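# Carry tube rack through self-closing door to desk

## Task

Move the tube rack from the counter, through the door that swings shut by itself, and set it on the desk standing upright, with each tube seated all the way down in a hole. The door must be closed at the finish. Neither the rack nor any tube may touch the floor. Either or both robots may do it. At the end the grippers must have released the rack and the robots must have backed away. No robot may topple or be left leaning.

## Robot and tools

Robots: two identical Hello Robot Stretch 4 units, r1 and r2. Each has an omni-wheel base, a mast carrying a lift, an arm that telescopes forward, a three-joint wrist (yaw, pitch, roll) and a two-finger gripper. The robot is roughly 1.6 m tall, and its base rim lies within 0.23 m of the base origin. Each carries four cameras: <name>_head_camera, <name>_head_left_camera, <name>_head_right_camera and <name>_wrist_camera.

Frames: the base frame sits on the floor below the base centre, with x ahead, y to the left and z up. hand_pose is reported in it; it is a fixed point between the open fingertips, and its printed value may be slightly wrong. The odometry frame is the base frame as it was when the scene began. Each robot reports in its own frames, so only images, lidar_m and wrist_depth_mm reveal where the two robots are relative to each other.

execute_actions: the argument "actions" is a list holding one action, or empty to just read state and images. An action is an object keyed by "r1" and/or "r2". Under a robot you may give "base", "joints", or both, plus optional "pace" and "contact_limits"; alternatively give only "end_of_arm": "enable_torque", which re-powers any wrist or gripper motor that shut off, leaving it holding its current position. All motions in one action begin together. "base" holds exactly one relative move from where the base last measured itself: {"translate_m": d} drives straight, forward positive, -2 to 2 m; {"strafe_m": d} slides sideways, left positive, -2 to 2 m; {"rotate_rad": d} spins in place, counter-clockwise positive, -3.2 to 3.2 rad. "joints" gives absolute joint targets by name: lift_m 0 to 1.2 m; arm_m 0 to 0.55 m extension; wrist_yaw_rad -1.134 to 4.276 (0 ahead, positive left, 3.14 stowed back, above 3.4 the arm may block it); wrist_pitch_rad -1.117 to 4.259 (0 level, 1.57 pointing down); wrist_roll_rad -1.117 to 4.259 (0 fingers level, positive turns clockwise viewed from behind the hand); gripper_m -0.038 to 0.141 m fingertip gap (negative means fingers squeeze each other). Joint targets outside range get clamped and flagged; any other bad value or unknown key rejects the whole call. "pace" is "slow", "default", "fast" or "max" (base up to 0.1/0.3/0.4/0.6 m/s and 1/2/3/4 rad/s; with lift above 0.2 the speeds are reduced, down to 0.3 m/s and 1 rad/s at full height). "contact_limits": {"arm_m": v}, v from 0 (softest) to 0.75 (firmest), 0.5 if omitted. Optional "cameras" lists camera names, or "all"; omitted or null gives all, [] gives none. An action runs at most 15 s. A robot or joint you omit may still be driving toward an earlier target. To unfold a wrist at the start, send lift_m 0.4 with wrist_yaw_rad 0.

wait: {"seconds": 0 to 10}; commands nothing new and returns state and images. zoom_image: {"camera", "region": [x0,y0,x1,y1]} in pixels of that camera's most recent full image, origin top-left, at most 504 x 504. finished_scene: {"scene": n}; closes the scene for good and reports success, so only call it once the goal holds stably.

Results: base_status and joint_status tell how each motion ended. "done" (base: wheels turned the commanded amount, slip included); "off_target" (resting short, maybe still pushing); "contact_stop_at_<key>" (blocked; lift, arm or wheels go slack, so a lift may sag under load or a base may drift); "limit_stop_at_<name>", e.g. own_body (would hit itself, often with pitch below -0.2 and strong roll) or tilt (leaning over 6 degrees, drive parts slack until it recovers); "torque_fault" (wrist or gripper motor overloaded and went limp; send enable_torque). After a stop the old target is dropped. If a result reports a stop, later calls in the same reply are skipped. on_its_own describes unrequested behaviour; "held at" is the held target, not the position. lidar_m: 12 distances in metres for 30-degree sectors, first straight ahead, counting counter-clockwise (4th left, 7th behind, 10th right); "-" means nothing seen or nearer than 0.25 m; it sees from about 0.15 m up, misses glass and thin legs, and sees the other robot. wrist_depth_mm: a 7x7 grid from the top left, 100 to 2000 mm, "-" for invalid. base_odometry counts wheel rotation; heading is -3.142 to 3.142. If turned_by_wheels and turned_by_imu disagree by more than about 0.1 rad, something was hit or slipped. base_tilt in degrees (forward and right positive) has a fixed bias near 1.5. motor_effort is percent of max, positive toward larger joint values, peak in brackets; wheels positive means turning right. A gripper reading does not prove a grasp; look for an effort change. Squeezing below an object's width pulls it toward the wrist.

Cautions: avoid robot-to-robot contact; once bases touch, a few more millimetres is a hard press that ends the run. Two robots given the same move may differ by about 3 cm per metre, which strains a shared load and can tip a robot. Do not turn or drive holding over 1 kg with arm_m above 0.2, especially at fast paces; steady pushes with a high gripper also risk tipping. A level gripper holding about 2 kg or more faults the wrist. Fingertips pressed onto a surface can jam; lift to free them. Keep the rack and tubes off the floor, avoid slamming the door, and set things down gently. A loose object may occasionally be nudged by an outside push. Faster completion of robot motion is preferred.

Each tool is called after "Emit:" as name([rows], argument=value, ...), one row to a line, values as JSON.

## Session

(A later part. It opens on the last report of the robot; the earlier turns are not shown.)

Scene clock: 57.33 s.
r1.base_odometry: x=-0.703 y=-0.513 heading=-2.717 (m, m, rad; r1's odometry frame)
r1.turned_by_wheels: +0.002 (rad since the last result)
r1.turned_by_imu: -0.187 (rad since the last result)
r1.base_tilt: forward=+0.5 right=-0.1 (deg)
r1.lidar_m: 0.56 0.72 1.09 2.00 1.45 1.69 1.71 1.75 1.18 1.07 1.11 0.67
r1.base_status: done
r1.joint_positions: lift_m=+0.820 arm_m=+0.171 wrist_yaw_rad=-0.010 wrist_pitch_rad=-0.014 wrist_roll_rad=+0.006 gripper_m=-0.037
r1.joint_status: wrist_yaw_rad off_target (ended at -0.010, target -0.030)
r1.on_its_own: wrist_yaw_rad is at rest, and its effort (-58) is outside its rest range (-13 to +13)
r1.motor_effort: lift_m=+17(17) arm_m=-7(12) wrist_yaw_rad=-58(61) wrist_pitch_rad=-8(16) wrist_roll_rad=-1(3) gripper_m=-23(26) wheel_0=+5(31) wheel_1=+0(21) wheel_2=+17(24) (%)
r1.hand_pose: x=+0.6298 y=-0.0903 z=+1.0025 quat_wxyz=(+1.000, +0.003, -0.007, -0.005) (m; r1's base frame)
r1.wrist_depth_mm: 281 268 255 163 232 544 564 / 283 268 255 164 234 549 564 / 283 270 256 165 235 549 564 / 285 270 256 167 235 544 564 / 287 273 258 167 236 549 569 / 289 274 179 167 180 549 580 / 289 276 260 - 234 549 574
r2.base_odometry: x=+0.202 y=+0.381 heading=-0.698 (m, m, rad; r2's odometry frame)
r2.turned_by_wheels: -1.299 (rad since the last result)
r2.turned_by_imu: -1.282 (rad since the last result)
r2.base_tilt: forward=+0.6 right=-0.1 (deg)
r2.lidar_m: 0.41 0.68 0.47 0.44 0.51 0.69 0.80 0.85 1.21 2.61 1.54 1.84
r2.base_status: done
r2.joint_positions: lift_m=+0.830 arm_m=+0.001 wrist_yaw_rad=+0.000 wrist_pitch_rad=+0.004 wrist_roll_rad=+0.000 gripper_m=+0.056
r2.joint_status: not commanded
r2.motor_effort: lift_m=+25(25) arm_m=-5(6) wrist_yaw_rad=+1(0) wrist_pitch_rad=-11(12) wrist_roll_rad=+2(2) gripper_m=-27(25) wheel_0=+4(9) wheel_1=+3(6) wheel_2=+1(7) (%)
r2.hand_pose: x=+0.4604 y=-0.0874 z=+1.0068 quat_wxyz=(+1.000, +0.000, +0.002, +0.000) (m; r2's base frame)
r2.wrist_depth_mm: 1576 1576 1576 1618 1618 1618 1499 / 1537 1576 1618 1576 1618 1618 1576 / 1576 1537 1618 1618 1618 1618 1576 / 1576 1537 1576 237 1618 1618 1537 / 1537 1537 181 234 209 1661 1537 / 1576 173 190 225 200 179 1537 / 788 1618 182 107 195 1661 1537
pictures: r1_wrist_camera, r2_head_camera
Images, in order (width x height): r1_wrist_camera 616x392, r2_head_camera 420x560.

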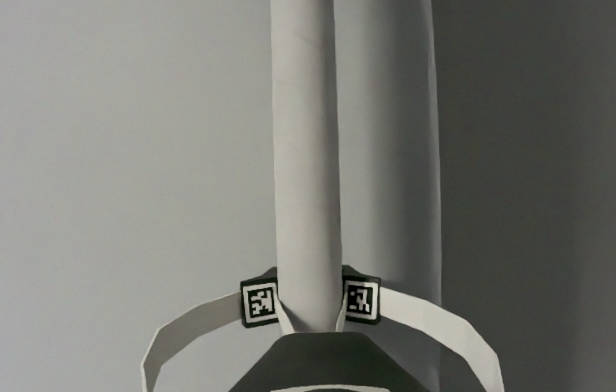

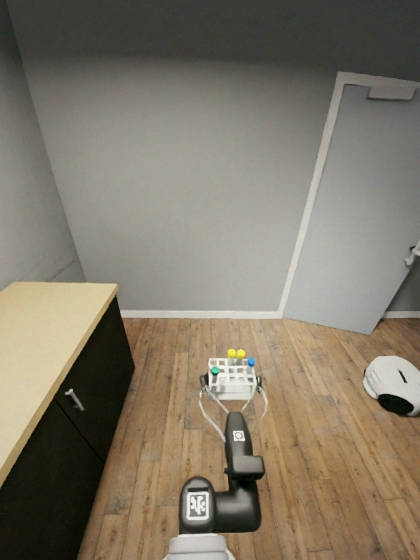

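Emit:
execute_actions([
  {"r1":{"base":{"strafe_m":0.09},"joints":{"arm_m":0.12,"wrist_yaw_rad":-0.2},"pace":"slow"},"r2":{"base":{"translate_m":-0.45}}},
], cameras=[])

Emit:
execute_actions([
  {"r1":{"base":{"strafe_m":0.09},"joints":{"arm_m":0.05,"wrist_yaw_rad":-0.38},"pace":"slow"},"r2":{"base":{"strafe_m":-0.4}}},
], cameras=[])

Emit:
execute_actions([
  {"r1":{"base":{"translate_m":-0.15},"joints":{"arm_m":0.2},"pace":"slow"},"r2":{"base":{"strafe_m":-0.4}}},
], cameras=["r1_wrist_camera","r2_head_camera"])

Scene clock: 67.40 s.
torque_fault: r1.wrist_yaw_rad switched itself off since the last result.
r1.base_odometry: x=-0.666 y=-0.595 heading=-2.718 (m, m, rad; r1's odometry frame)
r1.turned_by_wheels: -0.001 (rad since the last result)
r1.turned_by_imu: -0.055 (rad since the last result)
r1.base_tilt: forward=+0.5 right=+0.0 (deg)
r1.lidar_m: 0.51 0.64 1.02 1.87 1.68 1.55 1.76 1.75 1.32 1.20 1.20 0.51
r1.base_status: done
r1.joint_positions: lift_m=+0.820 arm_m=+0.122 wrist_yaw_rad=-0.180 wrist_pitch_rad=-0.014 wrist_roll_rad=+0.005 gripper_m=-0.037
r1.joint_status: wrist_yaw_rad torque_fault (moved -0.170 of -0.190); the others done
r1.on_its_own: wrist_yaw_rad is off since a torque_fault, until you send "end_of_arm": "enable_torque" (your -0.200 is given up)
r1.motor_effort: lift_m=+17(17) arm_m=-11(17) wrist_yaw_rad=-1(100) wrist_pitch_rad=-9(13) wrist_roll_rad=+0(1) gripper_m=-22(26) wheel_0=-11(17) wheel_1=-4(13) wheel_2=+2(23) (%)
r1.hand_pose: x=+0.5611 y=-0.1376 z=+1.0025 quat_wxyz=(+0.996, +0.002, -0.007, -0.090) (m; r1's base frame)
r1.wrist_depth_mm: 245 244 243 163 241 750 842 / 247 246 245 163 241 741 831 / 248 246 246 163 241 750 842 / 249 247 246 165 242 750 842 / 249 249 247 166 244 741 854 / 251 250 247 167 178 750 854 / 251 250 247 - 246 732 854
r2.base_odometry: x=-0.142 y=+0.670 heading=-0.699 (m, m, rad; r2's odometry frame)
r2.turned_by_wheels: +0.000 (rad since the last result)
r2.turned_by_imu: -0.002 (rad since the last result)
r2.base_tilt: forward=+0.6 right=+0.0 (deg)
r2.lidar_m: 0.43 0.67 0.50 0.47 0.51 0.37 0.34 0.37 0.53 1.51 1.79 1.78
r2.base_status: done
r2.joint_positions: lift_m=+0.830 arm_m=+0.001 wrist_yaw_rad=+0.000 wrist_pitch_rad=+0.004 wrist_roll_rad=+0.000 gripper_m=+0.056
r2.joint_status: not commanded
r2.motor_effort: lift_m=+24(25) arm_m=-5(5) wrist_yaw_rad=+1(1) wrist_pitch_rad=-11(11) wrist_roll_rad=+2(2) gripper_m=-28(27) wheel_0=-4(7) wheel_1=-2(8) wheel_2=+1(11) (%)
r2.hand_pose: x=+0.4604 y=-0.0874 z=+1.0069 quat_wxyz=(+1.000, +0.000, +0.002, +0.000) (m; r2's base frame)
r2.wrist_depth_mm: 1921 1983 - - - 1983 1863 / 1863 - 1983 - - - 1863 / 1921 1983 - - - - 1921 / 1921 1983 - 237 - - 1863 / 976 - 181 234 209 - 1808 / 866 174 182 225 201 179 1921 / 788 1205 182 107 195 - 1921
pictures: none
No camera images: the call's "cameras" was empty. Leave "cameras" out to get every camera's image.

not run: a stop came earlier in this reply.

not run: a stop came earlier in this reply.

Emit:
execute_actions([
  {"r1":{"base":{"strafe_m":0.12},"joints":{"arm_m":0.0},"pace":"slow"},"r2":{"base":{"strafe_m":-0.45}}},
], cameras=[])

Emit:
execute_actions([
  {"r1":{"base":{"translate_m":-0.25},"joints":{"arm_m":0.22},"pace":"slow"},"r2":{"base":{"strafe_m":-0.7}}},
], cameras=[])

Emit:
execute_actions([
  {"r1":{"base":{"strafe_m":0.25},"joints":{"arm_m":0.08},"pace":"slow"}},
], cameras=["r1_head_camera","r2_head_camera"])

Scene clock: 73.90 s.
r1.base_odometry: x=-0.617 y=-0.704 heading=-2.719 (m, m, rad; r1's odometry frame)
r1.turned_by_wheels: -0.001 (rad since the last result)
r1.turned_by_imu: -0.003 (rad since the last result)
r1.base_tilt: forward=+0.4 right=+0.0 (deg)
r1.lidar_m: 0.46 0.60 1.01 1.77 1.78 1.16 1.51 1.78 1.44 1.30 1.34 0.37
r1.base_status: done
r1.joint_positions: lift_m=+0.820 arm_m=+0.003 wrist_yaw_rad=-0.452 wrist_pitch_rad=-0.012 wrist_roll_rad=+0.005 gripper_m=-0.037
r1.joint_status: all done
r1.on_its_own: wrist_yaw_rad is off since a torque_fault, until you send "end_of_arm": "enable_torque" (your -0.200 is given up)
r1.motor_effort: lift_m=+17(17) arm_m=-11(12) wrist_yaw_rad=-3(1) wrist_pitch_rad=-15(15) wrist_roll_rad=+0(1) gripper_m=-21(24) wheel_0=-12(22) wheel_1=+1(2) wheel_2=+1(1) (%)
r1.hand_pose: x=+0.3949 y=-0.2046 z=+1.0020 quat_wxyz=(+0.975, +0.001, -0.007, -0.224) (m; r1's base frame)
r1.wrist_depth_mm: 234 236 239 163 245 1205 1025 / 235 237 239 163 245 1205 1025 / 236 238 240 164 245 1205 1025 / 236 238 241 165 247 1229 1025 / 237 240 242 166 247 1205 1042 / 237 240 242 167 178 1138 1025 / 238 240 243 - 249 1160 1025
r2.base_odometry: x=-0.432 y=+0.326 heading=-0.698 (m, m, rad; r2's odometry frame)
r2.turned_by_wheels: +0.000 (rad since the last result)
r2.turned_by_imu: -0.001 (rad since the last result)
r2.base_tilt: forward=+0.6 right=+0.1 (deg)
r2.lidar_m: 0.41 1.30 0.96 0.92 0.55 0.36 0.34 0.36 0.52 1.52 2.26 1.42
r2.base_status: done
r2.joint_positions: lift_m=+0.830 arm_m=+0.001 wrist_yaw_rad=+0.000 wrist_pitch_rad=+0.004 wrist_roll_rad=+0.000 gripper_m=+0.056
r2.joint_status: not commanded
r2.motor_effort: lift_m=+24(25) arm_m=-6(5) wrist_yaw_rad=+1(0) wrist_pitch_rad=-11(11) wrist_roll_rad=+2(2) gripper_m=-27(28) wheel_0=+2(12) wheel_1=+0(9) wheel_2=+1(2) (%)
r2.hand_pose: x=+0.4604 y=-0.0874 z=+1.0069 quat_wxyz=(+1.000, +0.000, +0.002, +0.000) (m; r2's base frame)
r2.wrist_depth_mm: - 1983 - - 1983 1182 1182 / 1921 1983 - - 1921 1708 1537 / 1983 1983 - - 1983 1708 1138 / - 1983 - 236 1863 1708 1464 / - - 181 235 210 1756 1618 / - 173 187 224 200 179 1576 / - - 182 107 195 1756 1397
pictures: none
No camera images: the call's "cameras" was empty. Leave "cameras" out to get every camera's image.

Scene clock: 77.67 s.
r1.base_odometry: x=-0.390 y=-0.601 heading=-2.720 (m, m, rad; r1's odometry frame)
r1.turned_by_wheels: -0.001 (rad since the last result)
r1.turned_by_imu: -0.005 (rad since the last result)
r1.base_tilt: forward=+0.4 right=+0.0 (deg)
r1.lidar_m: 0.67 0.86 1.29 1.73 1.75 1.72 0.64 0.68 1.53 1.34 1.35 0.58
r1.base_status: done
r1.joint_positions: lift_m=+0.820 arm_m=+0.220 wrist_yaw_rad=-0.376 wrist_pitch_rad=-0.015 wrist_roll_rad=+0.005 gripper_m=-0.037
r1.joint_status: all done
r1.on_its_own: wrist_yaw_rad is off since a torque_fault, until you send "end_of_arm": "enable_torque" (your -0.200 is given up)
r1.motor_effort: lift_m=+17(17) arm_m=+1(11) wrist_yaw_rad=-1(1) wrist_pitch_rad=-8(14) wrist_roll_rad=+0(0) gripper_m=-23(23) wheel_0=-15(14) wheel_1=-5(8) wheel_2=+2(9) (%)
r1.hand_pose: x=+0.6270 y=-0.1872 z=+1.0027 quat_wxyz=(+0.982, +0.001, -0.008, -0.187) (m; r1's base frame)
r1.wrist_depth_mm: 253 250 246 164 240 1205 1042 / 253 250 247 164 241 1205 1060 / 254 251 248 164 241 1182 1060 / 254 252 248 165 241 1182 1060 / 257 252 249 166 242 1205 1060 / 258 253 248 166 178 1182 1078 / 257 254 250 - 242 1160 1060
r2.base_odometry: x=-0.882 y=-0.210 heading=-0.698 (m, m, rad; r2's odometry frame)
r2.turned_by_wheels: +0.000 (rad since the last result)
r2.turned_by_imu: -0.001 (rad since the last result)
r2.base_tilt: forward=+0.6 right=+0.0 (deg)
r2.lidar_m: 0.41 2.35 1.69 1.46 0.55 0.37 0.35 0.39 0.54 1.46 1.52 1.77
r2.base_status: done
r2.joint_positions: lift_m=+0.830 arm_m=+0.001 wrist_yaw_rad=+0.000 wrist_pitch_rad=+0.004 wrist_roll_rad=+0.000 gripper_m=+0.056
r2.joint_status: not commanded
r2.motor_effort: lift_m=+24(24) arm_m=-6(6) wrist_yaw_rad=+1(1) wrist_pitch_rad=-11(11) wrist_roll_rad=+2(2) gripper_m=-27(29) wheel_0=+2(11) wheel_1=+1(8) wheel_2=+1(2) (%)
r2.hand_pose: x=+0.4604 y=-0.0874 z=+1.0069 quat_wxyz=(+1.000, +0.000, +0.002, +0.000) (m; r2's base frame)
r2.wrist_depth_mm: 1921 1983 - 1708 - - 1808 / 1983 1983 - 1708 - - 1863 / 1983 1983 - 778 - - 1921 / 1983 1983 1983 236 1537 - 1921 / 1983 1983 181 235 208 - 1921 / 1983 173 181 224 200 179 1921 / - - 182 107 195 - 1921
pictures: none
No camera images: the call's "cameras" was empty. Leave "cameras" out to get every camera's image.

Scene clock: 81.30 s.
r1.base_odometry: x=-0.288 y=-0.829 heading=-2.721 (m, m, rad; r1's odometry frame)
r1.turned_by_wheels: -0.001 (rad since the last result)
r1.turned_by_imu: -0.009 (rad since the last result)
r1.base_tilt: forward=+0.4 right=-0.1 (deg)
r1.lidar_m: 0.56 0.96 1.23 1.46 1.49 1.79 1.08 0.75 1.86 1.59 0.47 0.39
r1.base_status: done
r1.joint_positions: lift_m=+0.820 arm_m=+0.081 wrist_yaw_rad=-0.811 wrist_pitch_rad=-0.014 wrist_roll_rad=+0.005 gripper_m=-0.037
r1.joint_status: all done
r1.on_its_own: wrist_yaw_rad is off since a torque_fault, until you send "end_of_arm": "enable_torque" (your -0.200 is given up)
r1.motor_effort: lift_m=+17(17) arm_m=-8(12) wrist_yaw_rad=-1(1) wrist_pitch_rad=-10(12) wrist_roll_rad=+0(2) gripper_m=-21(23) wheel_0=-12(22) wheel_1=+1(0) wheel_2=-2(2) (%)
r1.hand_pose: x=+0.3877 y=-0.2693 z=+1.0023 quat_wxyz=(+0.919, +0.000, -0.007, -0.394) (m; r1's base frame)
r1.wrist_depth_mm: 236 237 238 164 243 1336 1205 / 236 238 240 164 245 1366 1205 / 236 238 241 164 246 1366 1229 / 237 239 241 164 246 1336 1229 / 238 240 243 165 247 1366 1229 / 239 240 242 166 178 1308 1229 / 238 240 244 - 249 1308 1255
r2.base_odometry: x=-0.882 y=-0.210 heading=-0.698 (m, m, rad; r2's odometry frame)
r2.turned_by_wheels: +0.000 (rad since the last result)
r2.turned_by_imu: -0.001 (rad since the last result)
r2.base_tilt: forward=+0.6 right=+0.1 (deg)
r2.lidar_m: 0.42 1.13 1.69 1.44 0.49 0.40 0.36 0.36 0.54 1.46 1.47 2.15
r2.base_status: not commanded
r2.joint_positions: lift_m=+0.830 arm_m=+0.001 wrist_yaw_rad=+0.000 wrist_pitch_rad=+0.004 wrist_roll_rad=+0.000 gripper_m=+0.056
r2.joint_status: not commanded
r2.motor_effort: lift_m=+24(24) arm_m=-5(6) wrist_yaw_rad=+0(1) wrist_pitch_rad=-11(11) wrist_roll_rad=+2(2) gripper_m=-28(28) wheel_0=+2(2) wheel_1=+0(1) wheel_2=+1(1) (%)
r2.hand_pose: x=+0.4604 y=-0.0874 z=+1.0069 quat_wxyz=(+1.000, +0.000, +0.002, +0.000) (m; r2's base frame)
r2.wrist_depth_mm: 1983 1983 1708 1464 - - 1863 / 1983 1983 1863 1464 - - 1863 / 1983 1983 1756 1336 - - 1921 / 1983 1983 809 238 - - 1921 / - - 181 235 209 - 1921 / - 173 186 225 201 179 1983 / - - 182 107 195 - 1983
pictures: r1_head_camera, r2_head_camera
Images, in order (width x height): r1_head_camera 420x560, r2_head_camera 420x560.

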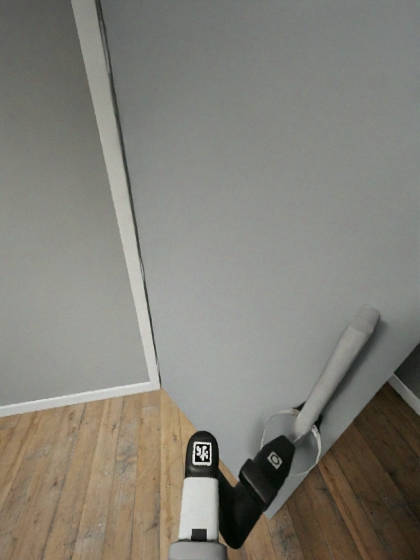

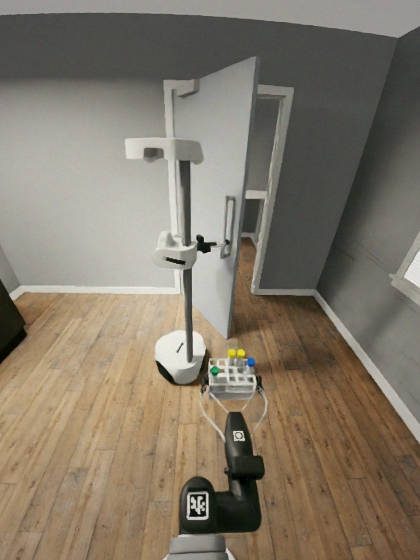

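Emit:
execute_actions([
  {"r1":{"base":{"strafe_m":0.2},"joints":{"arm_m":0.04},"pace":"slow"},"r2":{"base":{"strafe_m":-0.13}}},
], cameras=[])

Emit:
execute_actions([
  {"r1":{"base":{"rotate_rad":-0.3},"pace":"slow"}},
], cameras=[])

Emit:
execute_actions([
  {"r1":{"base":{"translate_m":-0.05},"pace":"slow"}},
], cameras=[])

Emit:
execute_actions([
  {"r1":{"base":{"strafe_m":0.27},"joints":{"arm_m":0.0},"pace":"slow"}},
], cameras=["r2_head_camera"])

Scene clock: 89.47 s.
r1.base_odometry: x=-0.206 y=-1.012 heading=-2.722 (m, m, rad; r1's odometry frame)
r1.turned_by_wheels: -0.001 (rad since the last result)
r1.turned_by_imu: -0.002 (rad since the last result)
r1.base_tilt: forward=+0.4 right=+0.0 (deg)
r1.lidar_m: 0.55 0.98 1.17 1.27 1.30 1.57 1.64 0.95 0.93 1.78 0.30 0.41
r1.base_status: done
r1.joint_positions: lift_m=+0.820 arm_m=+0.041 wrist_yaw_rad=-1.122 wrist_pitch_rad=-0.013 wrist_roll_rad=+0.005 gripper_m=-0.037
r1.joint_status: all done
r1.on_its_own: wrist_yaw_rad is off since a torque_fault, until you send "end_of_arm": "enable_torque" (your -0.200 is given up)
r1.motor_effort: lift_m=+17(17) arm_m=-5(10) wrist_yaw_rad=-1(1) wrist_pitch_rad=-13(11) wrist_roll_rad=+2(0) gripper_m=-21(22) wheel_0=-11(18) wheel_1=+3(6) wheel_2=-4(3) (%)
r1.hand_pose: x=+0.2582 y=-0.2978 z=+1.0022 quat_wxyz=(+0.847, -0.001, -0.007, -0.532) (m; r1's base frame)
r1.wrist_depth_mm: 226 230 236 163 246 1576 1499 / 226 231 236 164 247 1618 1499 / 226 231 236 165 248 1576 1499 / 226 232 238 166 249 1618 1537 / 229 232 238 167 249 1618 1576 / 228 233 236 167 178 1576 1537 / 229 234 239 - 252 1618 1576
r2.base_odometry: x=-0.965 y=-0.310 heading=-0.698 (m, m, rad; r2's odometry frame)
r2.turned_by_wheels: +0.000 (rad since the last result)
r2.turned_by_imu: -0.001 (rad since the last result)
r2.base_tilt: forward=+0.6 right=+0.1 (deg)
r2.lidar_m: 0.43 1.13 1.81 1.44 0.53 0.40 0.36 0.38 0.55 1.33 1.39 1.96
r2.base_status: done
r2.joint_positions: lift_m=+0.830 arm_m=+0.001 wrist_yaw_rad=+0.000 wrist_pitch_rad=+0.004 wrist_roll_rad=+0.000 gripper_m=+0.056
r2.joint_status: not commanded
r2.motor_effort: lift_m=+24(25) arm_m=-5(5) wrist_yaw_rad=+1(1) wrist_pitch_rad=-11(10) wrist_roll_rad=+2(2) gripper_m=-27(24) wheel_0=+2(10) wheel_1=-1(8) wheel_2=+1(1) (%)
r2.hand_pose: x=+0.4604 y=-0.0874 z=+1.0069 quat_wxyz=(+1.000, +0.000, +0.002, +0.000) (m; r2's base frame)
r2.wrist_depth_mm: 976 1921 - - - - 1661 / - 1983 - - - - 1708 / 866 - - - - - 1756 / 809 1138 1138 237 - - 1708 / - - 181 235 210 - 1808 / - 173 182 225 201 179 1756 / 1983 - 182 107 195 - 1756
pictures: none
No camera images: the call's "cameras" was empty. Leave "cameras" out to get every camera's image.

Scene clock: 90.87 s.
r1.base_odometry: x=-0.207 y=-1.012 heading=-3.022 (m, m, rad; r1's odometry frame)
r1.turned_by_wheels: -0.300 (rad since the last result)
r1.turned_by_imu: -0.305 (rad since the last result)
r1.base_tilt: forward=+0.4 right=+0.0 (deg)
r1.lidar_m: 0.50 0.75 1.02 1.42 1.28 1.33 1.67 1.19 0.93 1.84 1.77 0.39
r1.base_status: done
r1.joint_positions: lift_m=+0.820 arm_m=+0.041 wrist_yaw_rad=-0.678 wrist_pitch_rad=-0.014 wrist_roll_rad=+0.005 gripper_m=-0.037
r1.joint_status: not commanded
r1.on_its_own: wrist_yaw_rad is off since a torque_fault, until you send "end_of_arm": "enable_torque" (your -0.200 is given up)
r1.motor_effort: lift_m=+17(17) arm_m=-5(5) wrist_yaw_rad=-2(1) wrist_pitch_rad=-8(11) wrist_roll_rad=-1(2) gripper_m=-21(21) wheel_0=-8(14) wheel_1=+1(6) wheel_2=+2(5) (%)
r1.hand_pose: x=+0.3816 y=-0.2491 z=+1.0024 quat_wxyz=(+0.943, +0.000, -0.007, -0.333) (m; r1's base frame)
r1.wrist_depth_mm: 238 238 241 165 244 1499 1366 / 238 239 241 165 245 1499 1397 / 239 240 241 165 245 1499 1366 / 240 242 243 165 247 1499 1397 / 240 241 243 165 246 1499 1430 / 240 242 242 165 179 1464 1430 / 242 242 244 - 248 1464 1430
r2.base_odometry: x=-0.965 y=-0.310 heading=-0.698 (m, m, rad; r2's odometry frame)
r2.turned_by_wheels: +0.000 (rad since the last result)
r2.turned_by_imu: +0.000 (rad since the last result)
r2.base_tilt: forward=+0.6 right=+0.0 (deg)
r2.lidar_m: 0.43 1.13 1.81 1.46 0.53 0.39 0.35 0.39 0.56 1.33 1.38 1.93
r2.base_status: not commanded
r2.joint_positions: lift_m=+0.830 arm_m=+0.001 wrist_yaw_rad=+0.000 wrist_pitch_rad=+0.004 wrist_roll_rad=+0.000 gripper_m=+0.056
r2.joint_status: not commanded
r2.motor_effort: lift_m=+24(25) arm_m=-5(6) wrist_yaw_rad=+0(1) wrist_pitch_rad=-11(11) wrist_roll_rad=+2(2) gripper_m=-30(32) wheel_0=+2(2) wheel_1=-1(1) wheel_2=+1(0) (%)
r2.hand_pose: x=+0.4604 y=-0.0874 z=+1.0069 quat_wxyz=(+1.000, +0.000, +0.002, +0.000) (m; r2's base frame)
r2.wrist_depth_mm: 904 1983 1499 - - - 1661 / 878 - 1537 - - - 1708 / 842 - 1229 - - - 1756 / 842 1983 1205 239 - - 1756 / - 1983 181 234 209 - 1756 / 1983 173 182 225 200 179 1756 / 1430 - 182 107 194 - 1756
pictures: none
No camera images: the call's "cameras" was empty. Leave "cameras" out to get every camera's image.

Scene clock: 92.57 s.
r1.base_odometry: x=-0.157 y=-1.005 heading=-3.023 (m, m, rad; r1's odometry frame)
r1.turned_by_wheels: -0.001 (rad since the last result)
r1.turned_by_imu: -0.001 (rad since the last result)
r1.base_tilt: forward=+0.4 right=+0.0 (deg)
r1.lidar_m: 0.50 0.84 1.07 1.47 1.23 1.31 1.66 1.22 0.90 1.88 1.81 0.39
r1.base_status: done
r1.joint_positions: lift_m=+0.820 arm_m=+0.041 wrist_yaw_rad=-0.543 wrist_pitch_rad=-0.014 wrist_roll_rad=+0.005 gripper_m=-0.037
r1.joint_status: not commanded
r1.on_its_own: wrist_yaw_rad is off since a torque_fault, until you send "end_of_arm": "enable_torque" (your -0.200 is given up)
r1.motor_effort: lift_m=+17(17) arm_m=-5(5) wrist_yaw_rad=-2(1) wrist_pitch_rad=-8(12) wrist_roll_rad=-1(2) gripper_m=-21(21) wheel_0=-10(9) wheel_1=-1(2) wheel_2=+2(5) (%)
r1.hand_pose: x=+0.4135 y=-0.2240 z=+1.0026 quat_wxyz=(+0.963, +0.001, -0.008, -0.268) (m; r1's base frame)
r1.wrist_depth_mm: 273 263 253 166 235 1499 1336 / 274 264 253 165 236 1499 1366 / 274 264 255 165 236 1499 1366 / 277 266 255 165 238 1537 1366 / 277 267 256 165 237 1499 1336 / 278 268 253 165 180 1499 1366 / 279 270 257 - 237 1499 1366
r2.base_odometry: x=-0.965 y=-0.310 heading=-0.698 (m, m, rad; r2's odometry frame)
r2.turned_by_wheels: +0.000 (rad since the last result)
r2.turned_by_imu: +0.000 (rad since the last result)
r2.base_tilt: forward=+0.7 right=+0.0 (deg)
r2.lidar_m: 0.41 1.08 1.83 1.47 0.53 0.38 0.36 0.39 0.55 1.33 1.40 1.96
r2.base_status: not commanded
r2.joint_positions: lift_m=+0.830 arm_m=+0.001 wrist_yaw_rad=+0.000 wrist_pitch_rad=+0.004 wrist_roll_rad=+0.000 gripper_m=+0.056
r2.joint_status: not commanded
r2.motor_effort: lift_m=+25(24) arm_m=-5(5) wrist_yaw_rad=+1(1) wrist_pitch_rad=-11(11) wrist_roll_rad=+2(3) gripper_m=-23(25) wheel_0=+2(2) wheel_1=-1(1) wheel_2=+1(1) (%)
r2.hand_pose: x=+0.4604 y=-0.0874 z=+1.0069 quat_wxyz=(+1.000, +0.000, +0.002, +0.000) (m; r2's base frame)
r2.wrist_depth_mm: 820 1983 1708 - - - 1708 / 1983 1983 1708 - - - 1661 / 842 - 1464 - - - 1756 / 820 - 1160 237 - - 1756 / 854 - 181 235 209 - 1756 / 831 174 181 225 201 179 1808 / 809 1983 182 107 194 - 1756
pictures: none
No camera images: the call's "cameras" was empty. Leave "cameras" out to get every camera's image.

Scene clock: 96.40 s.
r1.base_odometry: x=-0.126 y=-1.273 heading=-3.024 (m, m, rad; r1's odometry frame)
r1.turned_by_wheels: -0.001 (rad since the last result)
r1.turned_by_imu: -0.003 (rad since the last result)
r1.base_tilt: forward=+0.4 right=+0.0 (deg)
r1.lidar_m: 0.56 0.87 0.92 1.27 1.01 1.07 1.47 1.72 1.17 1.29 0.30 0.38
r1.base_status: done
r1.joint_positions: lift_m=+0.820 arm_m=+0.002 wrist_yaw_rad=-1.080 wrist_pitch_rad=-0.014 wrist_roll_rad=+0.005 gripper_m=-0.037
r1.joint_status: all done
r1.on_its_own: wrist_yaw_rad is off since a torque_fault, until you send "end_of_arm": "enable_torque" (your -0.200 is given up)
r1.motor_effort: lift_m=+17(17) arm_m=-6(11) wrist_yaw_rad=-2(1) wrist_pitch_rad=-9(9) wrist_roll_rad=-1(0) gripper_m=-20(21) wheel_0=-8(16) wheel_1=+3(4) wheel_2=-3(5) (%)
r1.hand_pose: x=+0.2315 y=-0.2956 z=+1.0024 quat_wxyz=(+0.858, -0.001, -0.007, -0.514) (m; r1's base frame)
r1.wrist_depth_mm: 230 234 238 165 245 - 1983 / 230 235 239 165 246 - - / 231 235 239 165 247 1983 - / 232 236 240 165 248 - - / 233 236 240 165 249 - - / 233 236 239 165 181 - - / 233 236 241 - 1098 1983 -
r2.base_odometry: x=-0.965 y=-0.310 heading=-0.698 (m, m, rad; r2's odometry frame)
r2.turned_by_wheels: +0.000 (rad since the last result)
r2.turned_by_imu: -0.001 (rad since the last result)
r2.base_tilt: forward=+0.6 right=-0.1 (deg)
r2.lidar_m: 0.42 1.32 1.83 1.43 0.53 0.38 0.35 0.37 0.54 1.32 1.38 1.91
r2.base_status: not commanded
r2.joint_positions: lift_m=+0.830 arm_m=+0.001 wrist_yaw_rad=+0.000 wrist_pitch_rad=+0.004 wrist_roll_rad=+0.000 gripper_m=+0.056
r2.joint_status: not commanded
r2.motor_effort: lift_m=+24(24) arm_m=-5(5) wrist_yaw_rad=+1(1) wrist_pitch_rad=-12(12) wrist_roll_rad=+2(2) gripper_m=-27(28) wheel_0=+2(2) wheel_1=-1(0) wheel_2=+1(1) (%)
r2.hand_pose: x=+0.4604 y=-0.0874 z=+1.0069 quat_wxyz=(+1.000, +0.000, +0.002, +0.000) (m; r2's base frame)
r2.wrist_depth_mm: 1537 1983 - - - - 1708 / 1921 1983 - - - - 1708 / 1983 1983 - - - - 1756 / 1138 1281 - 237 - - 1756 / - 1255 181 236 209 - 1756 / - 173 181 225 200 179 1808 / 1983 1983 182 107 195 - 1808
pictures: r2_head_camera
Images, in order (width x height): r2_head_camera 420x560.

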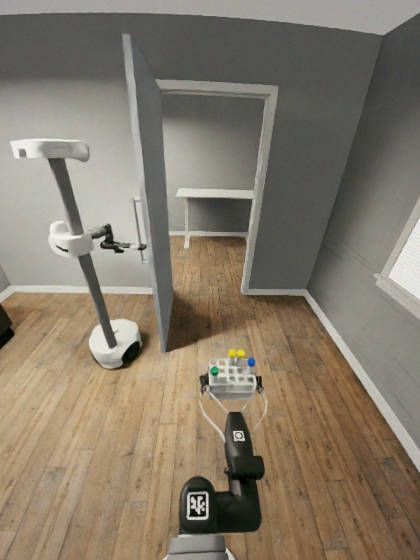

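Emit:
execute_actions([
  {"r2":{"base":{"translate_m":1.6},"pace":"fast"}},
], cameras=["r2_head_camera"])

Emit:
execute_actions([
  {"r2":{"base":{"translate_m":1.1},"pace":"fast"}},
], cameras=["r2_head_camera","r2_wrist_camera"])

Scene clock: 106.70 s.
r1.base_odometry: x=-0.126 y=-1.273 heading=-3.024 (m, m, rad; r1's odometry frame)
r1.turned_by_wheels: +0.000 (rad since the last result)
r1.turned_by_imu: +0.001 (rad since the last result)
r1.base_tilt: forward=+0.4 right=+0.0 (deg)
r1.lidar_m: 0.52 0.86 0.93 1.27 1.01 1.06 1.48 1.71 1.81 2.16 0.29 0.38
r1.base_status: not commanded
r1.joint_positions: lift_m=+0.820 arm_m=+0.002 wrist_yaw_rad=-1.080 wrist_pitch_rad=-0.014 wrist_roll_rad=+0.005 gripper_m=-0.037
r1.joint_status: not commanded
r1.on_its_own: wrist_yaw_rad is off since a torque_fault, until you send "end_of_arm": "enable_torque" (your -0.200 is given up)
r1.motor_effort: lift_m=+17(17) arm_m=-6(6) wrist_yaw_rad=+0(1) wrist_pitch_rad=-9(7) wrist_roll_rad=-2(1) gripper_m=-20(21) wheel_0=-8(8) wheel_1=+2(2) wheel_2=-3(3) (%)
r1.hand_pose: x=+0.2315 y=-0.2956 z=+1.0024 quat_wxyz=(+0.858, -0.001, -0.007, -0.514) (m; r1's base frame)
r1.wrist_depth_mm: 230 235 237 165 246 - - / 230 236 238 165 247 - - / 231 235 239 165 247 - - / 232 236 240 165 248 - - / 233 236 240 165 248 - - / 233 236 239 165 181 - - / 234 236 241 - 1098 1983 -
r2.base_odometry: x=+0.261 y=-1.338 heading=-0.698 (m, m, rad; r2's odometry frame)
r2.turned_by_wheels: +0.000 (rad since the last result)
r2.turned_by_imu: -0.001 (rad since the last result)
r2.base_tilt: forward=+0.6 right=+0.0 (deg)
r2.lidar_m: 0.42 0.42 0.29 0.27 0.29 2.05 1.99 1.90 1.38 1.33 0.88 0.84
r2.base_status: done
r2.joint_positions: lift_m=+0.830 arm_m=+0.001 wrist_yaw_rad=+0.000 wrist_pitch_rad=+0.004 wrist_roll_rad=+0.000 gripper_m=+0.056
r2.joint_status: not commanded
r2.motor_effort: lift_m=+24(24) arm_m=-5(5) wrist_yaw_rad=+0(1) wrist_pitch_rad=-11(11) wrist_roll_rad=+2(3) gripper_m=-24(29) wheel_0=+3(9) wheel_1=+1(8) wheel_2=+3(13) (%)
r2.hand_pose: x=+0.4604 y=-0.0874 z=+1.0069 quat_wxyz=(+1.000, +0.000, +0.002, +0.000) (m; r2's base frame)
r2.wrist_depth_mm: - - - - - - 1708 / - - - - - - 1756 / - - - - - - 1756 / - - - 238 1863 - 1756 / - - 182 235 210 - 1808 / - 173 191 225 201 178 1808 / - - 181 107 195 - 1808
pictures: r2_head_camera
Images, in order (width x height): r2_head_camera 420x560.

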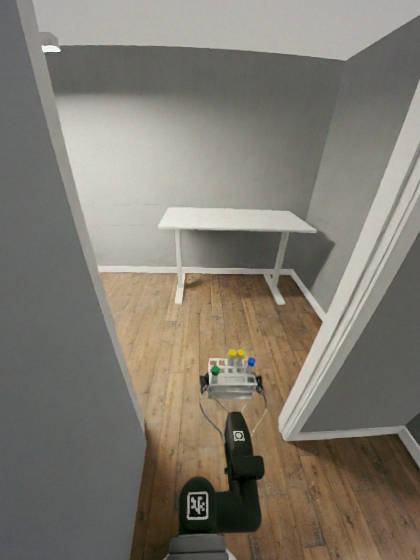

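Scene clock: 110.90 s.
r1.base_odometry: x=-0.126 y=-1.273 heading=-3.024 (m, m, rad; r1's odometry frame)
r1.turned_by_wheels: +0.000 (rad since the last result)
r1.turned_by_imu: +0.000 (rad since the last result)
r1.base_tilt: forward=+0.4 right=-0.1 (deg)
r1.lidar_m: 0.51 0.86 0.92 1.29 1.01 1.07 1.48 1.71 1.78 2.15 0.32 0.38
r1.base_status: not commanded
r1.joint_positions: lift_m=+0.820 arm_m=+0.002 wrist_yaw_rad=-1.080 wrist_pitch_rad=-0.014 wrist_roll_rad=+0.005 gripper_m=-0.037
r1.joint_status: not commanded
r1.on_its_own: wrist_yaw_rad is off since a torque_fault, until you send "end_of_arm": "enable_torque" (your -0.200 is given up)
r1.motor_effort: lift_m=+17(17) arm_m=-6(6) wrist_yaw_rad=-2(1) wrist_pitch_rad=-8(9) wrist_roll_rad=+0(1) gripper_m=-19(21) wheel_0=-8(8) wheel_1=+2(3) wheel_2=-3(3) (%)
r1.hand_pose: x=+0.2315 y=-0.2956 z=+1.0024 quat_wxyz=(+0.858, -0.001, -0.007, -0.514) (m; r1's base frame)
r1.wrist_depth_mm: 230 234 238 165 247 - 1983 / 231 235 239 166 247 1983 - / 232 236 239 165 246 - - / 232 236 239 165 248 - - / 233 236 240 165 248 - - / 233 236 238 165 181 - - / 234 236 242 - 1118 1983 -
r2.base_odometry: x=+1.104 y=-2.044 heading=-0.697 (m, m, rad; r2's odometry frame)
r2.turned_by_wheels: +0.000 (rad since the last result)
r2.turned_by_imu: +0.000 (rad since the last result)
r2.base_tilt: forward=+0.6 right=+0.0 (deg)
r2.lidar_m: 0.41 0.91 2.41 1.34 0.48 0.51 1.21 1.98 0.65 1.36 1.24 0.90
r2.base_status: done
r2.joint_positions: lift_m=+0.830 arm_m=+0.001 wrist_yaw_rad=+0.000 wrist_pitch_rad=+0.004 wrist_roll_rad=+0.000 gripper_m=+0.056
r2.joint_status: not commanded
r2.motor_effort: lift_m=+25(24) arm_m=-5(5) wrist_yaw_rad=+0(0) wrist_pitch_rad=-12(13) wrist_roll_rad=+2(2) gripper_m=-23(24) wheel_0=+2(9) wheel_1=+1(8) wheel_2=+0(13) (%)
r2.hand_pose: x=+0.4604 y=-0.0874 z=+1.0069 quat_wxyz=(+1.000, +0.000, +0.002, +0.000) (m; r2's base frame)
r2.wrist_depth_mm: 1397 1430 1397 1430 1499 1499 1499 / 1397 1430 1464 1464 1499 1499 1499 / 1397 1430 1464 1430 1430 1499 1499 / 1430 1430 1430 237 1182 1499 1499 / 1430 831 180 235 209 831 1098 / 1430 173 182 224 200 179 1537 / 1430 1464 182 107 194 1499 1499
pictures: r2_head_camera, r2_wrist_camera
Images, in order (width x height): r2_head_camera 420x560, r2_wrist_camera 616x392.

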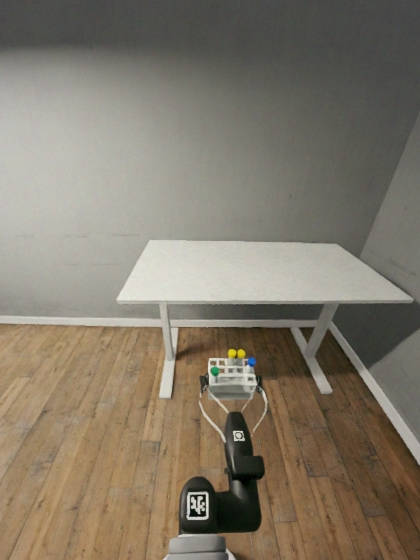

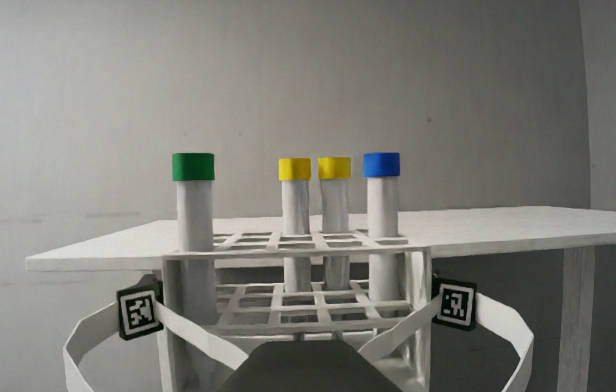

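Emit:
execute_actions([
  {"r1":{"joints":{"gripper_m":0.12}},"r2":{"base":{"translate_m":0.3},"joints":{"lift_m":0.88}}},
], cameras=[])

Emit:
execute_actions([
  {"r2":{"joints":{"arm_m":0.35}}},
], cameras=[])

Emit:
execute_actions([
  {"r2":{"joints":{"lift_m":0.83},"pace":"slow"}},
], cameras=["r1_head_camera","r2_wrist_camera"])

Scene clock: 116.10 s.
r1.base_odometry: x=-0.125 y=-1.273 heading=-3.023 (m, m, rad; r1's odometry frame)
r1.turned_by_wheels: +0.000 (rad since the last result)
r1.turned_by_imu: +0.001 (rad since the last result)
r1.base_tilt: forward=+0.4 right=-0.1 (deg)
r1.lidar_m: 0.69 0.87 0.90 1.30 0.99 1.07 1.49 1.72 1.80 2.14 0.56 0.60
r1.base_status: not commanded
r1.joint_positions: lift_m=+0.820 arm_m=+0.002 wrist_yaw_rad=-0.935 wrist_pitch_rad=-0.015 wrist_roll_rad=+0.005 gripper_m=+0.120
r1.joint_status: all done
r1.on_its_own: wrist_yaw_rad is off since a torque_fault, until you send "end_of_arm": "enable_torque" (your -0.200 is given up)
r1.motor_effort: lift_m=+17(17) arm_m=-6(6) wrist_yaw_rad=-1(1) wrist_pitch_rad=-7(10) wrist_roll_rad=+0(0) gripper_m=-2(16) wheel_0=-3(8) wheel_1=+2(3) wheel_2=-2(3) (%)
r1.hand_pose: x=+0.2736 y=-0.2840 z=+1.0027 quat_wxyz=(+0.893, -0.001, -0.008, -0.451) (m; r1's base frame)
r1.wrist_depth_mm: 402 421 442 462 1863 1808 1863 / 404 421 445 462 1983 1863 1863 / 404 421 445 462 1921 1921 1863 / 404 421 445 462 1921 1921 1808 / 407 424 445 466 496 1921 1863 / 407 421 433 462 488 1921 1863 / 407 418 449 - 1983 1863 1863
r2.base_odometry: x=+1.334 y=-2.236 heading=-0.697 (m, m, rad; r2's odometry frame)
r2.turned_by_wheels: +0.000 (rad since the last result)
r2.turned_by_imu: -0.001 (rad since the last result)
r2.base_tilt: forward=+0.6 right=+0.0 (deg)
r2.lidar_m: 0.42 0.57 1.95 2.35 0.91 0.73 1.00 0.83 0.95 1.37 0.84 0.46
r2.base_status: done
r2.joint_positions: lift_m=+0.880 arm_m=+0.001 wrist_yaw_rad=+0.000 wrist_pitch_rad=+0.004 wrist_roll_rad=+0.000 gripper_m=+0.056
r2.joint_status: all done
r2.motor_effort: lift_m=+25(28) arm_m=-5(5) wrist_yaw_rad=+1(1) wrist_pitch_rad=-11(13) wrist_roll_rad=+2(2) gripper_m=-27(25) wheel_0=+4(8) wheel_1=+1(5) wheel_2=-1(10) (%)
r2.hand_pose: x=+0.4604 y=-0.0874 z=+1.0568 quat_wxyz=(+1.000, +0.000, +0.002, +0.000) (m; r2's base frame)
r2.wrist_depth_mm: 1098 1118 1138 1160 1160 1182 1182 / 1118 1118 1138 1138 1160 1182 1205 / 1118 1118 1138 1160 1160 1182 1205 / 1118 1118 1160 238 1160 1182 1182 / 1098 991 181 236 210 831 778 / 496 173 191 225 200 178 442 / 330 340 182 107 195 362 366
pictures: none
No camera images: the call's "cameras" was empty. Leave "cameras" out to get every camera's image.

Scene clock: 118.27 s.
r1.base_odometry: x=-0.125 y=-1.273 heading=-3.023 (m, m, rad; r1's odometry frame)
r1.turned_by_wheels: +0.000 (rad since the last result)
r1.turned_by_imu: +0.000 (rad since the last result)
r1.base_tilt: forward=+0.4 right=-0.1 (deg)
r1.lidar_m: 0.92 0.88 0.90 1.27 1.01 1.08 1.50 1.71 1.82 2.13 2.06 1.09
r1.base_status: not commanded
r1.joint_positions: lift_m=+0.820 arm_m=+0.002 wrist_yaw_rad=-0.935 wrist_pitch_rad=-0.015 wrist_roll_rad=+0.005 gripper_m=+0.120
r1.joint_status: not commanded
r1.on_its_own: wrist_yaw_rad is off since a torque_fault, until you send "end_of_arm": "enable_torque" (your -0.200 is given up)
r1.motor_effort: lift_m=+17(17) arm_m=-6(6) wrist_yaw_rad=-1(1) wrist_pitch_rad=-8(8) wrist_roll_rad=+1(2) gripper_m=-1(0) wheel_0=-3(3) wheel_1=+2(2) wheel_2=-2(2) (%)
r1.hand_pose: x=+0.2736 y=-0.2840 z=+1.0027 quat_wxyz=(+0.893, -0.001, -0.008, -0.451) (m; r1's base frame)
r1.wrist_depth_mm: 809 991 1983 1983 1863 1921 1808 / 788 1008 - 1921 1921 1863 1808 / 798 1008 - 1983 1983 1863 1863 / 788 991 - 1983 1921 1863 1863 / 788 991 - 1983 1983 1863 1863 / 778 960 1708 - 1983 1863 1863 / 788 931 - - 1983 1921 1808
r2.base_odometry: x=+1.334 y=-2.236 heading=-0.697 (m, m, rad; r2's odometry frame)
r2.turned_by_wheels: +0.000 (rad since the last result)
r2.turned_by_imu: +0.000 (rad since the last result)
r2.base_tilt: forward=+0.6 right=-0.1 (deg)
r2.lidar_m: 0.56 0.60 1.97 2.35 0.93 0.72 0.79 0.86 0.93 1.35 0.82 0.58
r2.base_status: not commanded
r2.joint_positions: lift_m=+0.880 arm_m=+0.349 wrist_yaw_rad=+0.000 wrist_pitch_rad=+0.003 wrist_roll_rad=+0.000 gripper_m=+0.056
r2.joint_status: all done
r2.motor_effort: lift_m=+25(25) arm_m=+6(5) wrist_yaw_rad=+0(1) wrist_pitch_rad=-11(10) wrist_roll_rad=+2(2) gripper_m=-31(25) wheel_0=+4(4) wheel_1=+1(1) wheel_2=+0(1) (%)
r2.hand_pose: x=+0.8084 y=-0.0874 z=+1.0569 quat_wxyz=(+1.000, +0.000, +0.002, +0.000) (m; r2's base frame)
r2.wrist_depth_mm: 759 768 778 788 798 809 820 / 768 778 778 788 788 809 820 / 768 778 778 788 788 809 831 / 768 778 788 238 809 809 831 / 768 778 181 235 208 820 768 / 492 173 186 226 202 179 436 / 322 329 182 107 195 315 317
pictures: none
No camera images: the call's "cameras" was empty. Leave "cameras" out to get every camera's image.

Scene clock: 119.57 s.
r1.base_odometry: x=-0.125 y=-1.273 heading=-3.023 (m, m, rad; r1's odometry frame)
r1.turned_by_wheels: +0.000 (rad since the last result)
r1.turned_by_imu: +0.000 (rad since the last result)
r1.base_tilt: forward=+0.4 right=-0.1 (deg)
r1.lidar_m: 0.92 0.88 0.91 1.30 1.02 1.08 1.50 1.72 1.81 2.12 2.05 1.18
r1.base_status: not commanded
r1.joint_positions: lift_m=+0.820 arm_m=+0.002 wrist_yaw_rad=-0.935 wrist_pitch_rad=-0.015 wrist_roll_rad=+0.005 gripper_m=+0.120
r1.joint_status: not commanded
r1.on_its_own: wrist_yaw_rad is off since a torque_fault, until you send "end_of_arm": "enable_torque" (your -0.200 is given up)
r1.motor_effort: lift_m=+17(17) arm_m=-6(6) wrist_yaw_rad=-2(1) wrist_pitch_rad=-6(8) wrist_roll_rad=-4(1) gripper_m=+0(2) wheel_0=-2(3) wheel_1=+2(2) wheel_2=-2(2) (%)
r1.hand_pose: x=+0.2736 y=-0.2840 z=+1.0027 quat_wxyz=(+0.893, -0.001, -0.008, -0.451) (m; r1's base frame)
r1.wrist_depth_mm: 891 1182 - 1983 1983 1863 1808 / 891 1182 - 1983 1921 1921 1808 / 891 1138 1983 - 1983 1863 1808 / 891 1138 - 1983 1983 1863 1808 / 904 1118 - 1983 1983 1863 1983 / 878 1118 1756 1983 1983 1863 1808 / 878 1098 - - - 1921 1863
r2.base_odometry: x=+1.334 y=-2.236 heading=-0.697 (m, m, rad; r2's odometry frame)
r2.turned_by_wheels: +0.000 (rad since the last result)
r2.turned_by_imu: +0.000 (rad since the last result)
r2.base_tilt: forward=+0.6 right=+0.0 (deg)
r2.lidar_m: 0.59 0.61 1.99 2.36 0.90 0.74 0.74 0.81 0.93 1.35 0.84 0.61
r2.base_status: not commanded
r2.joint_positions: lift_m=+0.830 arm_m=+0.349 wrist_yaw_rad=+0.000 wrist_pitch_rad=+0.003 wrist_roll_rad=+0.000 gripper_m=+0.056
r2.joint_status: all done
r2.motor_effort: lift_m=+17(25) arm_m=+6(6) wrist_yaw_rad=+1(1) wrist_pitch_rad=-11(11) wrist_roll_rad=+2(3) gripper_m=-26(25) wheel_0=+4(4) wheel_1=+1(1) wheel_2=+0(0) (%)
r2.hand_pose: x=+0.8084 y=-0.0874 z=+1.0075 quat_wxyz=(+1.000, +0.000, +0.002, +0.000) (m; r2's base frame)
r2.wrist_depth_mm: 759 768 778 778 798 809 820 / 768 778 788 798 798 798 809 / 759 778 788 788 798 798 820 / 768 778 788 236 798 820 831 / 676 668 181 236 209 564 530 / 342 173 187 224 200 178 298 / 222 227 182 107 194 217 -
pictures: r1_head_camera, r2_wrist_camera
Images, in order (width x height): r1_head_camera 420x560, r2_wrist_camera 616x392.

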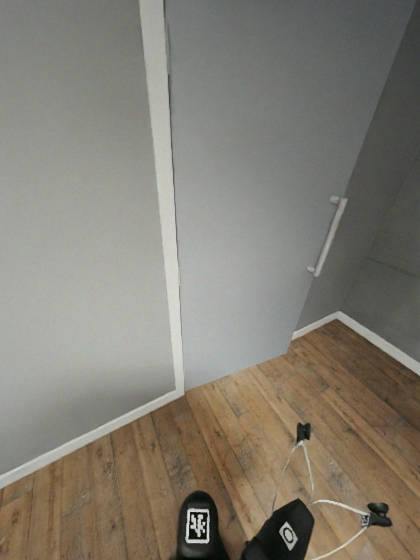

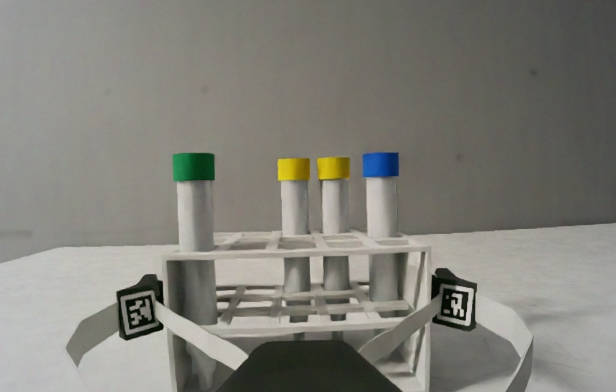

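Emit:
execute_actions([
  {"r2":{"joints":{"lift_m":0.824,"gripper_m":0.141},"pace":"slow"}},
], cameras=[])

Emit:
execute_actions([
  {"r2":{"joints":{"arm_m":0}}},
], cameras=["r1_head_camera","r2_wrist_camera"])

Scene clock: 126.30 s.
r1.base_odometry: x=-0.125 y=-1.273 heading=-3.023 (m, m, rad; r1's odometry frame)
r1.turned_by_wheels: +0.000 (rad since the last result)
r1.turned_by_imu: +0.001 (rad since the last result)
r1.base_tilt: forward=+0.4 right=-0.1 (deg)
r1.lidar_m: 0.91 0.88 0.95 1.31 1.00 1.08 1.49 1.72 1.80 2.13 2.06 1.25
r1.base_status: not commanded
r1.joint_positions: lift_m=+0.820 arm_m=+0.002 wrist_yaw_rad=-0.935 wrist_pitch_rad=-0.015 wrist_roll_rad=+0.005 gripper_m=+0.120
r1.joint_status: not commanded
r1.on_its_own: wrist_yaw_rad is off since a torque_fault, until you send "end_of_arm": "enable_torque" (your -0.200 is given up)
r1.motor_effort: lift_m=+17(17) arm_m=-6(6) wrist_yaw_rad=-1(1) wrist_pitch_rad=-7(6) wrist_roll_rad=+1(1) gripper_m=-1(1) wheel_0=-3(3) wheel_1=+2(2) wheel_2=-2(2) (%)
r1.hand_pose: x=+0.2736 y=-0.2840 z=+1.0027 quat_wxyz=(+0.893, -0.001, -0.008, -0.451) (m; r1's base frame)
r1.wrist_depth_mm: 991 1366 - - 1921 1808 1808 / 976 1366 - 1983 1983 1921 1863 / 976 1336 - 1983 1983 1863 1863 / 976 1366 1983 - 1921 1921 1863 / 946 1397 - - 1921 1863 1863 / 946 1229 1708 - 1983 1983 1808 / 960 1205 1983 - 1921 1921 1863
r2.base_odometry: x=+1.334 y=-2.236 heading=-0.697 (m, m, rad; r2's odometry frame)
r2.turned_by_wheels: +0.000 (rad since the last result)
r2.turned_by_imu: -0.001 (rad since the last result)
r2.base_tilt: forward=+0.6 right=+0.0 (deg)
r2.lidar_m: 0.56 0.58 1.97 2.36 0.92 0.72 0.71 0.74 0.95 1.37 0.85 0.60
r2.base_status: not commanded
r2.joint_positions: lift_m=+0.824 arm_m=+0.349 wrist_yaw_rad=+0.000 wrist_pitch_rad=+0.002 wrist_roll_rad=+0.000 gripper_m=+0.141
r2.joint_status: all done
r2.motor_effort: lift_m=+17(19) arm_m=+6(6) wrist_yaw_rad=+0(0) wrist_pitch_rad=-5(11) wrist_roll_rad=+3(2) gripper_m=-2(28) wheel_0=+4(4) wheel_1=+1(1) wheel_2=+0(1) (%)
r2.hand_pose: x=+0.8084 y=-0.0874 z=+1.0021 quat_wxyz=(+1.000, +0.000, +0.001, +0.000) (m; r2's base frame)
r2.wrist_depth_mm: 759 759 768 798 809 809 820 / 759 768 778 788 798 809 820 / 759 768 788 798 809 809 831 / 768 788 788 259 809 809 820 / 654 654 206 257 232 544 512 / 324 209 201 223 224 270 287 / 229 217 209 107 209 206 -
pictures: none
No camera images: the call's "cameras" was empty. Leave "cameras" out to get every camera's image.

Scene clock: 128.47 s.
r1.base_odometry: x=-0.125 y=-1.273 heading=-3.023 (m, m, rad; r1's odometry frame)
r1.turned_by_wheels: +0.000 (rad since the last result)
r1.turned_by_imu: +0.000 (rad since the last result)
r1.base_tilt: forward=+0.4 right=-0.1 (deg)
r1.lidar_m: 0.93 0.88 0.93 1.26 1.02 1.10 1.49 1.72 1.79 2.14 2.05 1.28
r1.base_status: not commanded
r1.joint_positions: lift_m=+0.820 arm_m=+0.002 wrist_yaw_rad=-0.935 wrist_pitch_rad=-0.015 wrist_roll_rad=+0.005 gripper_m=+0.120
r1.joint_status: not commanded
r1.on_its_own: wrist_yaw_rad is off since a torque_fault, until you send "end_of_arm": "enable_torque" (your -0.200 is given up)
r1.motor_effort: lift_m=+17(17) arm_m=-6(6) wrist_yaw_rad=-1(1) wrist_pitch_rad=-8(10) wrist_roll_rad=+0(1) gripper_m=-1(1) wheel_0=-3(2) wheel_1=+2(2) wheel_2=-2(2) (%)
r1.hand_pose: x=+0.2736 y=-0.2840 z=+1.0027 quat_wxyz=(+0.893, -0.001, -0.008, -0.451) (m; r1's base frame)
r1.wrist_depth_mm: 991 1336 - 1983 1921 1863 1863 / 960 1366 - 1983 1983 1863 1808 / 976 1366 - 1983 1921 1983 1863 / 976 1336 - 1983 1921 1921 1863 / 976 1308 - - 1983 1921 1808 / 960 1229 1708 - 1921 1921 1863 / 960 1229 - - 1921 1921 1921
r2.base_odometry: x=+1.334 y=-2.236 heading=-0.697 (m, m, rad; r2's odometry frame)
r2.turned_by_wheels: +0.000 (rad since the last result)
r2.turned_by_imu: +0.000 (rad since the last result)
r2.base_tilt: forward=+0.6 right=+0.0 (deg)
r2.lidar_m: 0.54 0.59 1.98 2.34 0.91 0.75 0.71 0.75 0.94 1.35 0.81 0.58
r2.base_status: not commanded
r2.joint_positions: lift_m=+0.824 arm_m=+0.001 wrist_yaw_rad=+0.000 wrist_pitch_rad=+0.002 wrist_roll_rad=+0.000 gripper_m=+0.141
r2.joint_status: all done
r2.motor_effort: lift_m=+17(17) arm_m=-5(6) wrist_yaw_rad=+1(0) wrist_pitch_rad=-8(8) wrist_roll_rad=+3(3) gripper_m=+2(1) wheel_0=+4(4) wheel_1=+1(1) wheel_2=-1(1) (%)
r2.hand_pose: x=+0.4604 y=-0.0874 z=+1.0019 quat_wxyz=(+1.000, +0.000, +0.001, +0.000) (m; r2's base frame)
r2.wrist_depth_mm: 1098 1138 1118 1138 1160 1182 1182 / 1118 1098 1118 1160 1160 1182 1182 / 1118 1098 1118 1160 1160 1182 1182 / 1118 1118 1138 1160 1160 1182 1205 / 661 654 634 580 591 559 521 / 332 210 340 345 355 359 1205 / 1138 759 1138 107 1182 1182 1205
pictures: r1_head_camera, r2_wrist_camera
Images, in order (width x height): r1_head_camera 420x560, r2_wrist_camera 616x392.

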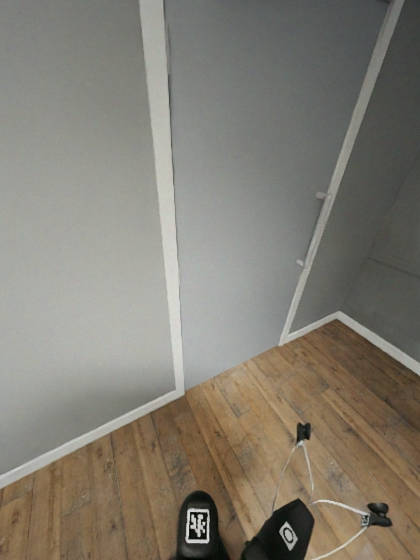

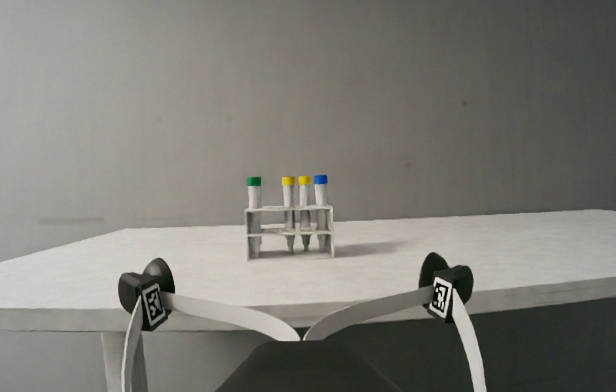

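Emit:
finished_scene(scene=1)

The scene is finished: the task was done.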